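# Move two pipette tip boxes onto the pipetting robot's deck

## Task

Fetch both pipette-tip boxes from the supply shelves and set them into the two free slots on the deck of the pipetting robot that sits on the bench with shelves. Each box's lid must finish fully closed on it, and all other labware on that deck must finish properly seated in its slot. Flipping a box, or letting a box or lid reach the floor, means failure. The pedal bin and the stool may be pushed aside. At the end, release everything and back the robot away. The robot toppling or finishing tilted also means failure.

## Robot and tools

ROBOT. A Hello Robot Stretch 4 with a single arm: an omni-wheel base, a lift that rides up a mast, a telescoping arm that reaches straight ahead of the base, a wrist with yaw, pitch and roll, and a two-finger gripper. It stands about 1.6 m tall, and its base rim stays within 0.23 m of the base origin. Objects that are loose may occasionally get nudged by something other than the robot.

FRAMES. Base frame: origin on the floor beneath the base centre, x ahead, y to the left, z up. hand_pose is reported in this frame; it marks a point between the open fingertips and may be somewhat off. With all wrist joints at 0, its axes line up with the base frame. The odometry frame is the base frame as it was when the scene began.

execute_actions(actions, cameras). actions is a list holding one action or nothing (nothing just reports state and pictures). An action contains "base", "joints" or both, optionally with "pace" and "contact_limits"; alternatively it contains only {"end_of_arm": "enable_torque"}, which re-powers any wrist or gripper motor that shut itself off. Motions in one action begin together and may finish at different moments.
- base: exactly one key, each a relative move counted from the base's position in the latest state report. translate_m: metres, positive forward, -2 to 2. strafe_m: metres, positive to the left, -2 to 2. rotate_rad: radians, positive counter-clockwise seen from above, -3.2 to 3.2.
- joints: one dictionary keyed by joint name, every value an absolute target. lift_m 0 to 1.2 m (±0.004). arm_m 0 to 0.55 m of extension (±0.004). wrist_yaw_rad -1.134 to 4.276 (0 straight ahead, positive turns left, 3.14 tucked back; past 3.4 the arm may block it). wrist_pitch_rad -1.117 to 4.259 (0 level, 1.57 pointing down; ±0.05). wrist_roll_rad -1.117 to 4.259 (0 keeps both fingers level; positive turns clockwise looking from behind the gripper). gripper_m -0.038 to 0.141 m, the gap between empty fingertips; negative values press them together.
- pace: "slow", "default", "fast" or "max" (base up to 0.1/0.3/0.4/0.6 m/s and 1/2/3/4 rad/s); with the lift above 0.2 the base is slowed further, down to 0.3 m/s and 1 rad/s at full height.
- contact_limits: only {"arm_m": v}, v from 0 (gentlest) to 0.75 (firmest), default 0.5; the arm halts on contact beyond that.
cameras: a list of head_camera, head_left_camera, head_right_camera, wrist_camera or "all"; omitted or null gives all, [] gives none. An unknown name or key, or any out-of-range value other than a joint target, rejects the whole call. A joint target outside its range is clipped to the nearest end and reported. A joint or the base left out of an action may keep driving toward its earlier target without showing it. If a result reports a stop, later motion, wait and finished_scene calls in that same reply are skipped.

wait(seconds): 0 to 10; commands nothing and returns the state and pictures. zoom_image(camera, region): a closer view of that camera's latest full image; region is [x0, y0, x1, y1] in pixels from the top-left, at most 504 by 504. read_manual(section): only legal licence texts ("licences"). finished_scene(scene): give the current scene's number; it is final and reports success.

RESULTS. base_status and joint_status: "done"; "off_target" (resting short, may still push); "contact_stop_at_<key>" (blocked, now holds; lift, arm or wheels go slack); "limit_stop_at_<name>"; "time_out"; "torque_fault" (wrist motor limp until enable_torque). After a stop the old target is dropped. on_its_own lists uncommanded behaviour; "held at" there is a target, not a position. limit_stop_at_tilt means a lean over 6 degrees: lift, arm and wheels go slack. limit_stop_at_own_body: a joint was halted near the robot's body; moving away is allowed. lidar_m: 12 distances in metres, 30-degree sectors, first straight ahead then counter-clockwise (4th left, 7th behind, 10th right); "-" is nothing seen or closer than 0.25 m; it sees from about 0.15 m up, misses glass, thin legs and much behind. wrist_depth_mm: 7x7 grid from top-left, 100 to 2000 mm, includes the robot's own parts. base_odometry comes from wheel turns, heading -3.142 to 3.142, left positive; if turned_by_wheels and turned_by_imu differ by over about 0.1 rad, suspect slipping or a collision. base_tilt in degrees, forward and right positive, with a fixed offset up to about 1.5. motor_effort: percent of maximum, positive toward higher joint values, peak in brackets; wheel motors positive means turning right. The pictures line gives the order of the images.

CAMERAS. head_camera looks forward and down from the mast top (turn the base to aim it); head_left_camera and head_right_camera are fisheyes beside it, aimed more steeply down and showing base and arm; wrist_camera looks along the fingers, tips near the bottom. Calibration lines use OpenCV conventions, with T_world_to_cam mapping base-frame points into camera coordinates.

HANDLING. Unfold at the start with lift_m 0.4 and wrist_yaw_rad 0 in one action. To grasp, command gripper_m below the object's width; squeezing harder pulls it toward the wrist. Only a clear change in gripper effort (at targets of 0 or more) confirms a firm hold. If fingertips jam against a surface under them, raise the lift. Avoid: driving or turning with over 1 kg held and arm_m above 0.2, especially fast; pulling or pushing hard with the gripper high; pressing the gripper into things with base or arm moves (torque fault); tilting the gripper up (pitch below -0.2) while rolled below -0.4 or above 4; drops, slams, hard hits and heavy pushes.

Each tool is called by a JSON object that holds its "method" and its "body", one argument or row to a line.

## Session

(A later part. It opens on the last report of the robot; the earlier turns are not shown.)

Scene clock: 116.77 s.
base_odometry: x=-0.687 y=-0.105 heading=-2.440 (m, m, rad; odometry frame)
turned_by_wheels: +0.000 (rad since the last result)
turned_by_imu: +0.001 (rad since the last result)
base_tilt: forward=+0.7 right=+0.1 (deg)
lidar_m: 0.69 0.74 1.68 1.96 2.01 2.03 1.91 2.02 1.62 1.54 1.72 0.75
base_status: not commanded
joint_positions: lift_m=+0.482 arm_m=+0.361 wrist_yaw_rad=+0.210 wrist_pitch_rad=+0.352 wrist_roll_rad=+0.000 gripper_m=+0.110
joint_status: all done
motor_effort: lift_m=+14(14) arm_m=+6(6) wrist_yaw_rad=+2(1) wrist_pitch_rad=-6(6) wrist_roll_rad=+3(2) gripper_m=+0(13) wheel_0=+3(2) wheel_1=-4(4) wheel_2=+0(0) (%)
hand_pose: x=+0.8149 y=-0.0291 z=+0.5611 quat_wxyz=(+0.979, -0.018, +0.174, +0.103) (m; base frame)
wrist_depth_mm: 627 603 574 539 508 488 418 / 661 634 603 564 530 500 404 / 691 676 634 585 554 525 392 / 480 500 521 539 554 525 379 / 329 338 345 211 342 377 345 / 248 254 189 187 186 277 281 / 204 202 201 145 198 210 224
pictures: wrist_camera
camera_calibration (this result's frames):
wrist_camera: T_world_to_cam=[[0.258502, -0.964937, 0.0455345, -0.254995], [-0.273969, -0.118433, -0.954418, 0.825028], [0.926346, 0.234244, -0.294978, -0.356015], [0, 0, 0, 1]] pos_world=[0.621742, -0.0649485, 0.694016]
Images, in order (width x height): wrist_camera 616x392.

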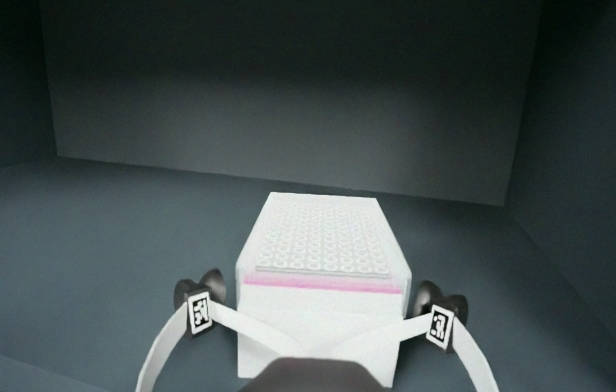

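{"method": "execute_actions", "body": {
  "actions": [
    {"joints":{"arm_m":0.375},"pace":"slow"}
  ],
  "cameras": []
}}

{"method": "execute_actions", "body": {
  "actions": [
    {"joints":{"gripper_m":0.04}}
  ],
  "cameras": []
}}

{"method": "execute_actions", "body": {
  "actions": [
    {"joints":{"lift_m":0.51},"pace":"slow"}
  ],
  "cameras": ["wrist_camera"]
}}

Scene clock: 118.77 s.
base_odometry: x=-0.687 y=-0.105 heading=-2.440 (m, m, rad; odometry frame)
turned_by_wheels: +0.000 (rad since the last result)
turned_by_imu: +0.000 (rad since the last result)
base_tilt: forward=+0.6 right=+0.2 (deg)
lidar_m: 0.71 0.76 1.69 1.94 2.01 2.01 1.93 2.03 1.61 1.53 1.70 0.75
base_status: not commanded
joint_positions: lift_m=+0.482 arm_m=+0.374 wrist_yaw_rad=+0.210 wrist_pitch_rad=+0.352 wrist_roll_rad=+0.000 gripper_m=+0.110
joint_status: all done
motor_effort: lift_m=+13(14) arm_m=+6(6) wrist_yaw_rad=+1(1) wrist_pitch_rad=-6(5) wrist_roll_rad=+3(3) gripper_m=-2(0) wheel_0=+3(2) wheel_1=-4(4) wheel_2=+0(0) (%)
hand_pose: x=+0.8279 y=-0.0291 z=+0.5611 quat_wxyz=(+0.979, -0.018, +0.174, +0.103) (m; base frame)
wrist_depth_mm: 627 597 559 530 500 473 415 / 647 627 591 559 517 488 407 / 676 647 621 574 539 517 389 / 480 496 512 535 554 521 375 / 329 338 345 211 343 379 347 / 247 254 187 181 185 278 281 / 202 202 200 148 198 208 224
pictures: none
No camera images: the call's "cameras" was empty. Leave "cameras" out to get every camera's image.

Scene clock: 120.33 s.
base_odometry: x=-0.687 y=-0.105 heading=-2.440 (m, m, rad; odometry frame)
turned_by_wheels: +0.000 (rad since the last result)
turned_by_imu: +0.000 (rad since the last result)
base_tilt: forward=+0.7 right=+0.2 (deg)
lidar_m: 0.70 0.76 1.70 1.95 2.02 2.01 1.93 2.02 1.64 1.53 1.70 0.74
base_status: not commanded
joint_positions: lift_m=+0.482 arm_m=+0.374 wrist_yaw_rad=+0.210 wrist_pitch_rad=+0.352 wrist_roll_rad=+0.000 gripper_m=+0.040
joint_status: all done
motor_effort: lift_m=+14(14) arm_m=+5(6) wrist_yaw_rad=+0(0) wrist_pitch_rad=-6(7) wrist_roll_rad=+3(2) gripper_m=-16(15) wheel_0=+2(2) wheel_1=-4(3) wheel_2=+0(0) (%)
hand_pose: x=+0.8280 y=-0.0290 z=+0.5611 quat_wxyz=(+0.979, -0.019, +0.174, +0.103) (m; base frame)
wrist_depth_mm: 634 603 559 530 504 480 415 / 647 627 585 549 517 488 402 / 683 647 609 574 539 512 389 / 480 496 517 539 554 517 375 / 325 338 343 204 325 377 347 / 247 254 180 170 169 276 279 / 202 202 192 171 175 190 224
pictures: none
No camera images: the call's "cameras" was empty. Leave "cameras" out to get every camera's image.

Scene clock: 121.37 s.
base_odometry: x=-0.687 y=-0.105 heading=-2.440 (m, m, rad; odometry frame)
turned_by_wheels: +0.000 (rad since the last result)
turned_by_imu: +0.000 (rad since the last result)
base_tilt: forward=+0.7 right=+0.1 (deg)
lidar_m: 0.71 0.73 1.67 1.96 2.01 2.02 1.93 2.02 1.61 1.54 1.69 0.75
base_status: not commanded
joint_positions: lift_m=+0.510 arm_m=+0.374 wrist_yaw_rad=+0.210 wrist_pitch_rad=+0.354 wrist_roll_rad=+0.000 gripper_m=+0.040
joint_status: all done
motor_effort: lift_m=+25(25) arm_m=+6(6) wrist_yaw_rad=+0(0) wrist_pitch_rad=-9(10) wrist_roll_rad=+2(3) gripper_m=-15(16) wheel_0=+2(2) wheel_1=-4(4) wheel_2=+0(0) (%)
hand_pose: x=+0.8278 y=-0.0290 z=+0.5878 quat_wxyz=(+0.979, -0.019, +0.175, +0.103) (m; base frame)
wrist_depth_mm: 627 591 554 525 500 477 415 / 640 627 585 559 517 492 407 / 683 654 615 580 544 512 392 / 559 569 603 585 559 525 373 / 382 394 402 204 379 439 359 / 289 297 181 170 169 322 312 / 236 234 224 172 174 208 267
pictures: wrist_camera
camera_calibration (this result's frames):
wrist_camera: T_world_to_cam=[[0.258933, -0.964824, 0.0454711, -0.259784], [-0.275064, -0.118783, -0.95406, 0.854773], [0.925902, 0.23453, -0.296145, -0.359049], [0, 0, 0, 1]] pos_world=[0.634827, -0.064905, 0.720987]
Images, in order (width x height): wrist_camera 616x392.

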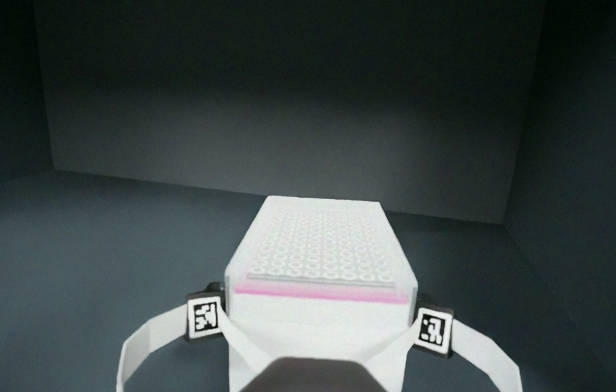

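{"method": "execute_actions", "body": {
  "actions": [
    {"base":{"translate_m":-1.02},"joints":{"arm_m":0.05}}
  ],
  "cameras": []
}}

{"method": "execute_actions", "body": {
  "actions": [
    {"base":{"rotate_rad":1.56},"joints":{"lift_m":0.78,"wrist_yaw_rad":0.025},"pace":"slow"}
  ],
  "cameras": []
}}

{"method": "execute_actions", "body": {
  "actions": [
    {"base":{"translate_m":1.264},"joints":{"arm_m":0.2}}
  ],
  "cameras": ["wrist_camera","head_camera"]
}}

Scene clock: 127.70 s.
base_odometry: x=+0.092 y=+0.553 heading=-2.440 (m, m, rad; odometry frame)
turned_by_wheels: +0.000 (rad since the last result)
turned_by_imu: +0.003 (rad since the last result)
base_tilt: forward=+0.7 right=+0.1 (deg)
lidar_m: 1.74 1.83 2.02 1.92 1.99 0.91 0.89 0.92 1.27 1.55 1.62 2.30
base_status: done
joint_positions: lift_m=+0.510 arm_m=+0.051 wrist_yaw_rad=+0.210 wrist_pitch_rad=+0.354 wrist_roll_rad=+0.000 gripper_m=+0.040
joint_status: all done
motor_effort: lift_m=+24(25) arm_m=-5(5) wrist_yaw_rad=+1(1) wrist_pitch_rad=-10(10) wrist_roll_rad=+2(3) gripper_m=-15(15) wheel_0=-1(5) wheel_1=-1(4) wheel_2=+1(12) (%)
hand_pose: x=+0.5048 y=-0.0291 z=+0.5878 quat_wxyz=(+0.979, -0.019, +0.175, +0.103) (m; base frame)
wrist_depth_mm: - - 1921 1708 1661 1537 1537 / - - - 1863 1708 1618 1576 / - - - 1921 1808 1708 1576 / - - - - 1983 1756 1708 / 1464 1537 1537 204 1464 1708 1708 / 1138 1160 180 170 169 1229 1281 / 917 917 891 172 174 564 1025
pictures: none
No camera images: the call's "cameras" was empty. Leave "cameras" out to get every camera's image.

Scene clock: 130.53 s.
base_odometry: x=+0.092 y=+0.553 heading=-0.881 (m, m, rad; odometry frame)
turned_by_wheels: +1.559 (rad since the last result)
turned_by_imu: +1.577 (rad since the last result)
base_tilt: forward=+0.7 right=+0.2 (deg)
lidar_m: 1.91 1.98 0.92 0.87 0.93 1.26 1.57 1.61 2.31 1.75 1.82 2.00
base_status: done
joint_positions: lift_m=+0.780 arm_m=+0.051 wrist_yaw_rad=+0.025 wrist_pitch_rad=+0.354 wrist_roll_rad=+0.000 gripper_m=+0.040
joint_status: all done
motor_effort: lift_m=+25(26) arm_m=-6(5) wrist_yaw_rad=+0(3) wrist_pitch_rad=-10(10) wrist_roll_rad=+3(3) gripper_m=-15(15) wheel_0=-3(4) wheel_1=-3(7) wheel_2=-2(6) (%)
hand_pose: x=+0.4946 y=-0.0806 z=+0.8578 quat_wxyz=(+0.984, -0.002, +0.176, +0.012) (m; base frame)
wrist_depth_mm: - - - 1808 - - - / - - - - - - - / - - - 1863 1708 - - / - - - - - - - / 1863 - - 205 - - - / 1537 1576 179 170 170 1708 1808 / 1281 1281 1229 171 174 741 1464
pictures: none
No camera images: the call's "cameras" was empty. Leave "cameras" out to get every camera's image.

Scene clock: 136.23 s.
base_odometry: x=+0.896 y=-0.422 heading=-0.881 (m, m, rad; odometry frame)
turned_by_wheels: +0.000 (rad since the last result)
turned_by_imu: -0.001 (rad since the last result)
base_tilt: forward=+0.7 right=+0.2 (deg)
lidar_m: 0.66 0.69 1.56 1.51 0.99 1.31 2.78 2.96 1.88 2.21 0.97 0.71
base_status: done
joint_positions: lift_m=+0.780 arm_m=+0.199 wrist_yaw_rad=+0.025 wrist_pitch_rad=+0.354 wrist_roll_rad=+0.000 gripper_m=+0.040
joint_status: all done
motor_effort: lift_m=+24(25) arm_m=+6(5) wrist_yaw_rad=+1(2) wrist_pitch_rad=-9(11) wrist_roll_rad=+3(3) gripper_m=-16(15) wheel_0=+2(9) wheel_1=+3(8) wheel_2=-1(14) (%)
hand_pose: x=+0.6427 y=-0.0806 z=+0.8578 quat_wxyz=(+0.984, -0.002, +0.176, +0.012) (m; base frame)
wrist_depth_mm: 397 484 976 960 917 917 904 / 759 504 991 976 960 946 946 / 1042 525 1025 1025 1008 991 976 / 621 549 741 768 525 759 866 / 442 455 436 204 466 469 433 / 353 349 179 170 169 375 345 / 293 290 286 171 175 236 314
pictures: head_camera, wrist_camera
camera_calibration (this result's frames):
wrist_camera: T_world_to_cam=[[0.0769411, -0.995999, 0.0454628, -0.15942], [-0.292345, -0.0661306, -0.954024, 1.07064], [0.953213, 0.0601128, -0.296264, -0.127037], [0, 0, 0, 1]] pos_world=[0.446355, -0.0803435, 0.991022]
Images, in order (width x height): head_camera 420x560, wrist_camera 616x392.

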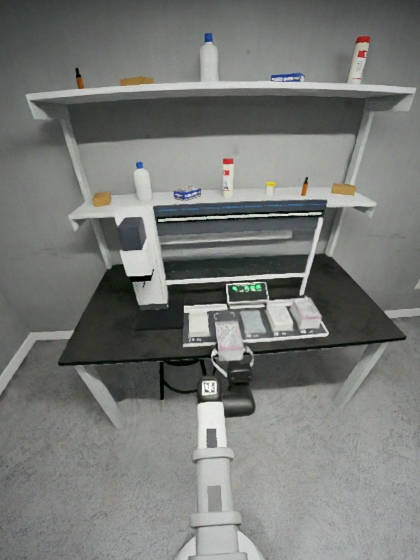

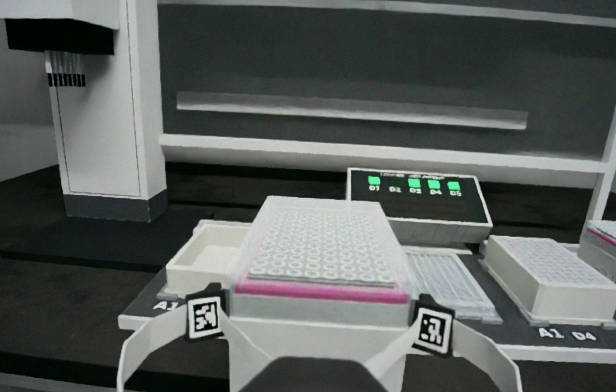

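{"method": "execute_actions", "body": {
  "actions": [
    {"base":{"strafe_m":-0.009},"joints":{"arm_m":0.34,"lift_m":0.76},"pace":"slow"}
  ],
  "cameras": ["wrist_camera"]
}}

Scene clock: 139.60 s.
base_odometry: x=+0.890 y=-0.427 heading=-0.881 (m, m, rad; odometry frame)
turned_by_wheels: +0.000 (rad since the last result)
turned_by_imu: +0.001 (rad since the last result)
base_tilt: forward=+0.6 right=+0.2 (deg)
lidar_m: 0.65 0.68 1.57 1.52 1.01 1.31 2.82 2.96 1.86 2.19 0.97 0.69
base_status: done
joint_positions: lift_m=+0.760 arm_m=+0.339 wrist_yaw_rad=+0.025 wrist_pitch_rad=+0.354 wrist_roll_rad=+0.000 gripper_m=+0.040
joint_status: all done
motor_effort: lift_m=+15(23) arm_m=+6(6) wrist_yaw_rad=+1(1) wrist_pitch_rad=-9(11) wrist_roll_rad=+3(3) gripper_m=-15(14) wheel_0=+2(3) wheel_1=-2(7) wheel_2=+0(1) (%)
hand_pose: x=+0.7826 y=-0.0806 z=+0.8387 quat_wxyz=(+0.984, -0.002, +0.176, +0.012) (m; base frame)
wrist_depth_mm: 355 831 809 809 798 798 778 / 370 854 842 842 820 798 809 / 384 891 904 878 866 842 842 / 407 597 676 707 410 410 715 / 404 413 394 204 362 368 504 / 304 290 179 171 169 340 306 / 239 221 229 171 175 215 270
pictures: wrist_camera
camera_calibration (this result's frames):
wrist_camera: T_world_to_cam=[[0.0768753, -0.996004, 0.0454632, -0.169283], [-0.292342, -0.0661111, -0.954026, 1.09326], [0.953219, 0.0600502, -0.296256, -0.266139], [0, 0, 0, 1]] pos_world=[0.586308, -0.0803485, 0.971847]
Images, in order (width x height): wrist_camera 616x392.

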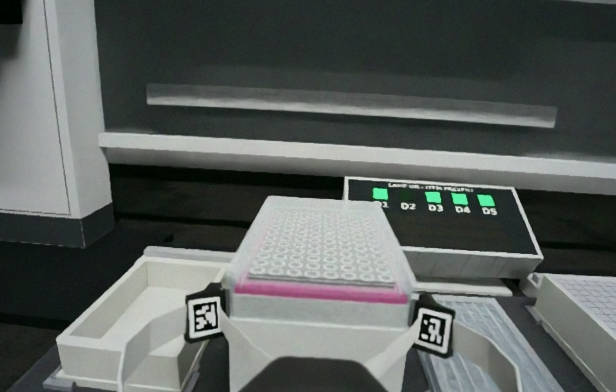

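{"method": "execute_actions", "body": {
  "actions": [
    {"base":{"strafe_m":0.006},"joints":{"arm_m":0.374,"lift_m":0.74,"wrist_yaw_rad":0.01},"pace":"slow"}
  ],
  "cameras": ["wrist_camera","head_right_camera"]
}}

{"method": "zoom_image", "body": {
  "camera": "head_right_camera",
  "region": [155, 300, 255, 370]
}}

Scene clock: 144.43 s.
base_odometry: x=+0.894 y=-0.424 heading=-0.880 (m, m, rad; odometry frame)
turned_by_wheels: +0.000 (rad since the last result)
turned_by_imu: +0.001 (rad since the last result)
base_tilt: forward=+0.7 right=+0.2 (deg)
lidar_m: 0.66 0.66 1.57 1.52 1.00 1.30 2.82 2.96 1.88 2.19 0.98 0.70
base_status: done
joint_positions: lift_m=+0.740 arm_m=+0.373 wrist_yaw_rad=+0.010 wrist_pitch_rad=+0.354 wrist_roll_rad=+0.000 gripper_m=+0.040
joint_status: all done
motor_effort: lift_m=+14(15) arm_m=+6(5) wrist_yaw_rad=+1(1) wrist_pitch_rad=-10(9) wrist_roll_rad=+3(3) gripper_m=-16(15) wheel_0=-1(8) wheel_1=+3(6) wheel_2=+0(0) (%)
hand_pose: x=+0.8154 y=-0.0847 z=+0.8187 quat_wxyz=(+0.984, -0.001, +0.176, +0.005) (m; base frame)
wrist_depth_mm: 340 809 809 778 768 768 759 / 345 831 820 809 798 778 778 / 357 854 866 854 831 820 820 / 368 580 609 627 362 366 723 / 362 349 351 205 327 336 342 / 265 270 179 170 169 304 291 / 184 183 211 172 174 202 252
pictures: head_right_camera, wrist_camera
camera_calibration (this result's frames):
wrist_camera: T_world_to_cam=[[0.0619524, -0.997043, 0.0454616, -0.16287], [-0.293329, -0.0617261, -0.954017, 1.08465], [0.954002, 0.0457684, -0.296286, -0.304873], [0, 0, 0, 1]] pos_world=[0.619097, -0.081484, 0.951845]
Images, in order (width x height): head_right_camera 420x672, wrist_camera 616x392.

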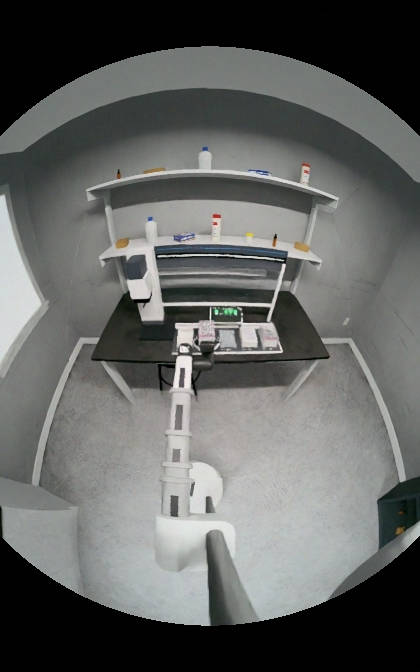

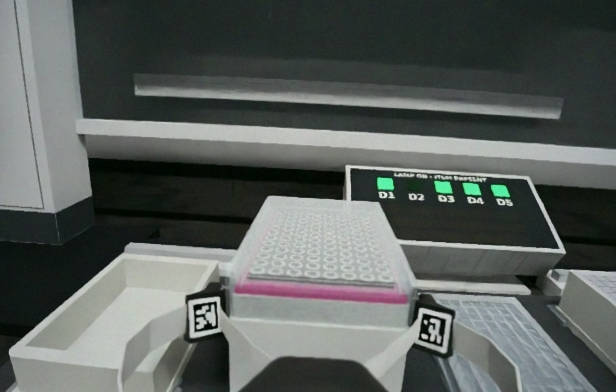

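Region (155, 300, 255, 370) of head_right_camera's 420x672 image, scaled by 5.040, with more detail than that image has; it fills the top 353 rows of this view, and the rest is white.

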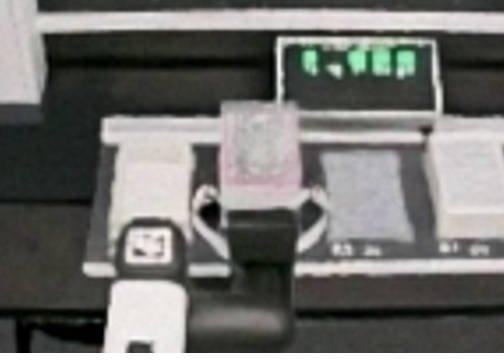

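{"method": "execute_actions", "body": {
  "actions": [
    {"joints":{"lift_m":0.727},"pace":"slow"}
  ],
  "cameras": ["wrist_camera"]
}}

Scene clock: 146.80 s.
base_odometry: x=+0.894 y=-0.424 heading=-0.880 (m, m, rad; odometry frame)
turned_by_wheels: +0.000 (rad since the last result)
turned_by_imu: +0.000 (rad since the last result)
base_tilt: forward=+0.7 right=+0.2 (deg)
lidar_m: 0.64 0.69 1.56 1.53 0.99 1.31 2.82 2.97 1.86 2.19 0.97 0.69
base_status: not commanded
joint_positions: lift_m=+0.728 arm_m=+0.373 wrist_yaw_rad=+0.008 wrist_pitch_rad=+0.352 wrist_roll_rad=+0.000 gripper_m=+0.040
joint_status: all done
motor_effort: lift_m=+13(15) arm_m=+6(6) wrist_yaw_rad=+6(7) wrist_pitch_rad=-4(10) wrist_roll_rad=+3(2) gripper_m=-12(16) wheel_0=-2(2) wheel_1=+2(2) wheel_2=+0(0) (%)
hand_pose: x=+0.8154 y=-0.0852 z=+0.8064 quat_wxyz=(+0.985, -0.001, +0.175, +0.004) (m; base frame)
wrist_depth_mm: 342 798 809 788 778 768 768 / 351 842 820 809 788 788 778 / 357 866 820 854 384 831 820 / 366 554 569 591 351 355 683 / 338 294 336 204 324 332 342 / 229 256 179 169 175 287 281 / 180 179 199 172 175 194 236
pictures: wrist_camera
camera_calibration (this result's frames):
wrist_camera: T_world_to_cam=[[0.0599176, -0.997162, 0.0455755, -0.161282], [-0.291339, -0.0611391, -0.954664, 1.07188], [0.954742, 0.0439233, -0.294175, -0.310996], [0, 0, 0, 1]] pos_world=[0.618866, -0.0816304, 0.939153]
Images, in order (width x height): wrist_camera 616x392.

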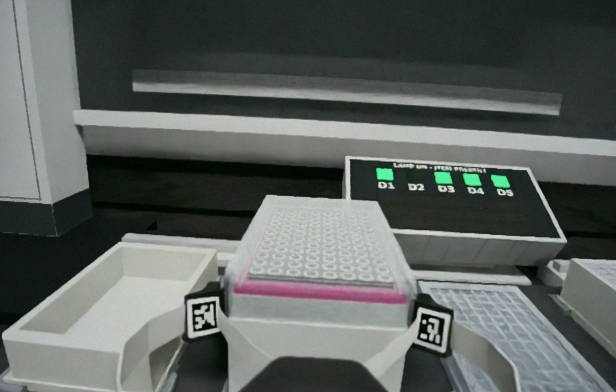

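{"method": "execute_actions", "body": {
  "actions": [
    {"joints":{"gripper_m":0.06,"arm_m":0.365},"pace":"slow"}
  ],
  "cameras": ["wrist_camera"]
}}

Scene clock: 148.67 s.
base_odometry: x=+0.894 y=-0.424 heading=-0.880 (m, m, rad; odometry frame)
turned_by_wheels: +0.000 (rad since the last result)
turned_by_imu: +0.000 (rad since the last result)
base_tilt: forward=+0.7 right=+0.1 (deg)
lidar_m: 0.66 0.69 1.57 1.50 0.99 1.32 2.82 2.97 1.89 2.20 0.98 0.70
base_status: not commanded
joint_positions: lift_m=+0.727 arm_m=+0.366 wrist_yaw_rad=+0.010 wrist_pitch_rad=+0.353 wrist_roll_rad=+0.000 gripper_m=+0.060
joint_status: all done
motor_effort: lift_m=+14(14) arm_m=-5(6) wrist_yaw_rad=+2(7) wrist_pitch_rad=-8(9) wrist_roll_rad=+2(2) gripper_m=-9(13) wheel_0=-2(2) wheel_1=+3(3) wheel_2=+0(0) (%)
hand_pose: x=+0.8084 y=-0.0848 z=+0.8058 quat_wxyz=(+0.984, -0.001, +0.176, +0.005) (m; base frame)
wrist_depth_mm: 342 798 798 788 788 778 759 / 349 820 809 820 809 809 778 / 357 878 842 854 842 809 820 / 370 554 574 585 355 355 668 / 336 300 317 211 330 345 343 / 227 251 182 176 180 283 283 / 188 185 200 178 179 213 234
pictures: wrist_camera
camera_calibration (this result's frames):
wrist_camera: T_world_to_cam=[[0.0614419, -0.997074, 0.0454701, -0.161579], [-0.292894, -0.0615619, -0.954161, 1.07012], [0.954169, 0.0453076, -0.29582, -0.30252], [0, 0, 0, 1]] pos_world=[0.612014, -0.0815215, 0.93892]
Images, in order (width x height): wrist_camera 616x392.

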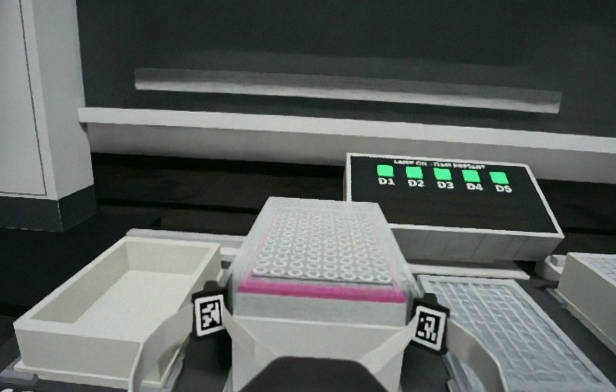

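{"method": "execute_actions", "body": {
  "actions": [
    {"joints":{"lift_m":0.723},"pace":"slow"}
  ],
  "cameras": ["wrist_camera"]
}}

{"method": "execute_actions", "body": {
  "actions": [
    {"joints":{"gripper_m":0.092,"arm_m":0.359},"pace":"slow"}
  ],
  "cameras": []
}}

{"method": "execute_actions", "body": {
  "actions": [
    {"joints":{"arm_m":0.22},"pace":"slow"}
  ],
  "cameras": ["wrist_camera"]
}}

Scene clock: 150.07 s.
base_odometry: x=+0.894 y=-0.424 heading=-0.880 (m, m, rad; odometry frame)
turned_by_wheels: +0.000 (rad since the last result)
turned_by_imu: +0.000 (rad since the last result)
base_tilt: forward=+0.7 right=+0.1 (deg)
lidar_m: 0.65 0.68 1.54 1.52 0.99 1.32 2.80 2.96 1.87 2.21 0.98 0.69
base_status: not commanded
joint_positions: lift_m=+0.723 arm_m=+0.366 wrist_yaw_rad=+0.008 wrist_pitch_rad=+0.353 wrist_roll_rad=+0.000 gripper_m=+0.060
joint_status: all done
motor_effort: lift_m=+13(13) arm_m=-4(5) wrist_yaw_rad=+6(6) wrist_pitch_rad=-8(8) wrist_roll_rad=+3(3) gripper_m=-10(9) wheel_0=-1(1) wheel_1=+2(2) wheel_2=+0(0) (%)
hand_pose: x=+0.8081 y=-0.0852 z=+0.8021 quat_wxyz=(+0.984, -0.001, +0.175, +0.004) (m; base frame)
wrist_depth_mm: 342 809 788 788 788 759 778 / 349 831 831 809 798 798 778 / 362 891 854 854 831 387 831 / 373 535 569 574 351 351 654 / 329 296 306 208 329 338 343 / 216 246 182 175 180 278 281 / 188 186 196 178 179 208 224
pictures: wrist_camera
camera_calibration (this result's frames):
wrist_camera: T_world_to_cam=[[0.0600246, -0.997159, 0.0455011, -0.160657], [-0.292408, -0.0611487, -0.954336, 1.06621], [0.954408, 0.0439788, -0.295248, -0.304152], [0, 0, 0, 1]] pos_world=[0.611699, -0.0816264, 0.935036]
Images, in order (width x height): wrist_camera 616x392.

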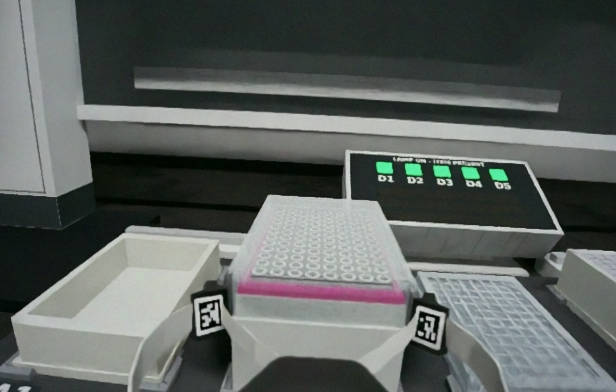

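Scene clock: 151.67 s.
base_odometry: x=+0.894 y=-0.424 heading=-0.880 (m, m, rad; odometry frame)
turned_by_wheels: +0.000 (rad since the last result)
turned_by_imu: +0.000 (rad since the last result)
base_tilt: forward=+0.6 right=+0.1 (deg)
lidar_m: 0.65 0.67 1.55 1.51 1.00 1.32 2.83 2.96 1.87 2.20 0.96 0.69
base_status: not commanded
joint_positions: lift_m=+0.723 arm_m=+0.360 wrist_yaw_rad=+0.009 wrist_pitch_rad=+0.352 wrist_roll_rad=+0.000 gripper_m=+0.092
joint_status: all done
motor_effort: lift_m=+14(14) arm_m=-4(7) wrist_yaw_rad=+5(6) wrist_pitch_rad=-6(6) wrist_roll_rad=+3(3) gripper_m=-2(10) wheel_0=-1(1) wheel_1=+2(3) wheel_2=+0(0) (%)
hand_pose: x=+0.8022 y=-0.0851 z=+0.8021 quat_wxyz=(+0.985, -0.001, +0.175, +0.004) (m; base frame)
wrist_depth_mm: 342 831 798 798 778 778 759 / 351 854 820 820 809 809 809 / 362 878 878 866 842 394 831 / 379 525 559 574 353 353 661 / 329 304 304 212 334 343 338 / 217 247 188 181 185 276 281 / 195 192 200 143 188 213 224
pictures: none
No camera images: the call's "cameras" was empty. Leave "cameras" out to get every camera's image.

Scene clock: 154.33 s.
base_odometry: x=+0.894 y=-0.424 heading=-0.880 (m, m, rad; odometry frame)
turned_by_wheels: +0.000 (rad since the last result)
turned_by_imu: +0.001 (rad since the last result)
base_tilt: forward=+0.7 right=+0.1 (deg)
lidar_m: 0.66 0.69 1.56 1.52 1.01 1.31 2.80 2.93 1.88 2.21 0.97 0.71
base_status: not commanded
joint_positions: lift_m=+0.723 arm_m=+0.221 wrist_yaw_rad=+0.010 wrist_pitch_rad=+0.352 wrist_roll_rad=+0.000 gripper_m=+0.092
joint_status: all done
motor_effort: lift_m=+14(14) arm_m=-6(3) wrist_yaw_rad=+1(4) wrist_pitch_rad=-6(6) wrist_roll_rad=+2(3) gripper_m=-2(2) wheel_0=-1(1) wheel_1=+2(2) wheel_2=+0(0) (%)
hand_pose: x=+0.6636 y=-0.0847 z=+0.8021 quat_wxyz=(+0.985, -0.001, +0.175, +0.005) (m; base frame)
wrist_depth_mm: 459 492 931 917 917 917 891 / 480 500 891 960 946 917 917 / 504 512 991 991 521 946 960 / 488 504 439 332 477 488 676 / 355 325 324 319 347 375 322 / 268 274 196 286 277 285 283 / 309 252 252 148 245 245 248
pictures: wrist_camera
camera_calibration (this result's frames):
wrist_camera: T_world_to_cam=[[0.0618578, -0.997046, 0.0455223, -0.152703], [-0.291905, -0.0616878, -0.954456, 1.02375], [0.954445, 0.0457523, -0.294858, -0.166379], [0, 0, 0, 1]] pos_world=[0.467083, -0.0814871, 0.935019]
Images, in order (width x height): wrist_camera 616x392.

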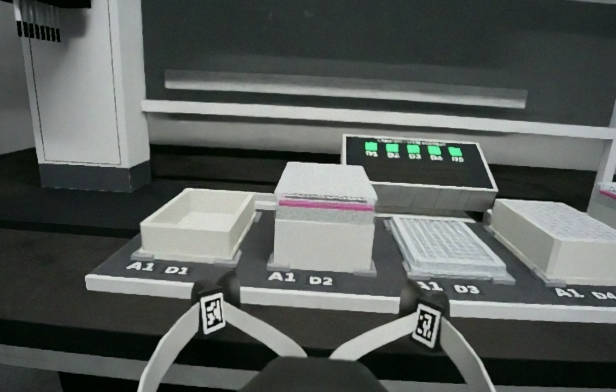

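Seated. Move clear.

{"method": "execute_actions", "body": {
  "actions": [
    {"base":{"translate_m":-0.4},"joints":{"arm_m":0.0},"pace":"fast"}
  ],
  "cameras": ["wrist_camera"]
}}

{"method": "zoom_image", "body": {
  "camera": "wrist_camera",
  "region": [230, 80, 530, 200]
}}

Scene clock: 157.37 s.
base_odometry: x=+0.639 y=-0.115 heading=-0.881 (m, m, rad; odometry frame)
turned_by_wheels: +0.000 (rad since the last result)
turned_by_imu: +0.001 (rad since the last result)
base_tilt: forward=+0.6 right=+0.2 (deg)
lidar_m: 1.05 1.10 1.58 0.91 0.96 1.33 2.41 2.55 1.83 1.77 2.28 1.12
base_status: done
joint_positions: lift_m=+0.723 arm_m=+0.001 wrist_yaw_rad=+0.010 wrist_pitch_rad=+0.352 wrist_roll_rad=+0.000 gripper_m=+0.092
joint_status: all done
motor_effort: lift_m=+14(15) arm_m=-5(7) wrist_yaw_rad=+1(0) wrist_pitch_rad=-5(6) wrist_roll_rad=+3(2) gripper_m=-2(0) wheel_0=-1(5) wheel_1=-2(7) wheel_2=-1(12) (%)
hand_pose: x=+0.4436 y=-0.0847 z=+0.8021 quat_wxyz=(+0.985, -0.001, +0.175, +0.005) (m; base frame)
wrist_depth_mm: 1537 1537 1025 1499 1464 1464 1430 / 1618 1576 1078 1537 1499 1537 1499 / 1708 1042 1025 904 1078 1255 1618 / 1708 1808 1078 1138 878 891 878 / 1756 1863 1661 1756 1756 1756 1661 / 1464 1499 196 1537 1537 1618 1576 / 1205 1118 1255 148 1205 1308 1205
pictures: wrist_camera
camera_calibration (this result's frames):
wrist_camera: T_world_to_cam=[[0.061725, -0.997054, 0.0455293, -0.139076], [-0.291782, -0.0616494, -0.954496, 0.959484], [0.954491, 0.0456317, -0.294728, 0.0434316], [0, 0, 0, 1]] pos_world=[0.247089, -0.0814966, 0.934956]
Images, in order (width x height): wrist_camera 616x392.

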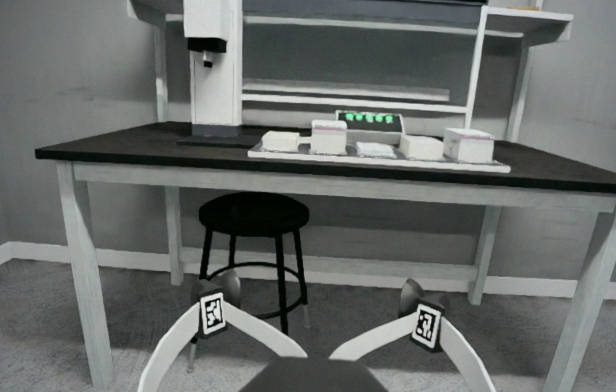

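Region (230, 80, 530, 200) of wrist_camera's 616x392 image, scaled by 1.680; it fills the top 202 rows of this view, and the rest is white.

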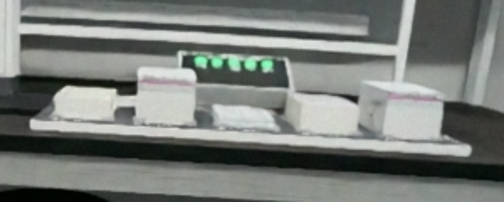

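{"method": "finished_scene", "body": {
  "scene": 1
}}

The scene is finished: the task was done.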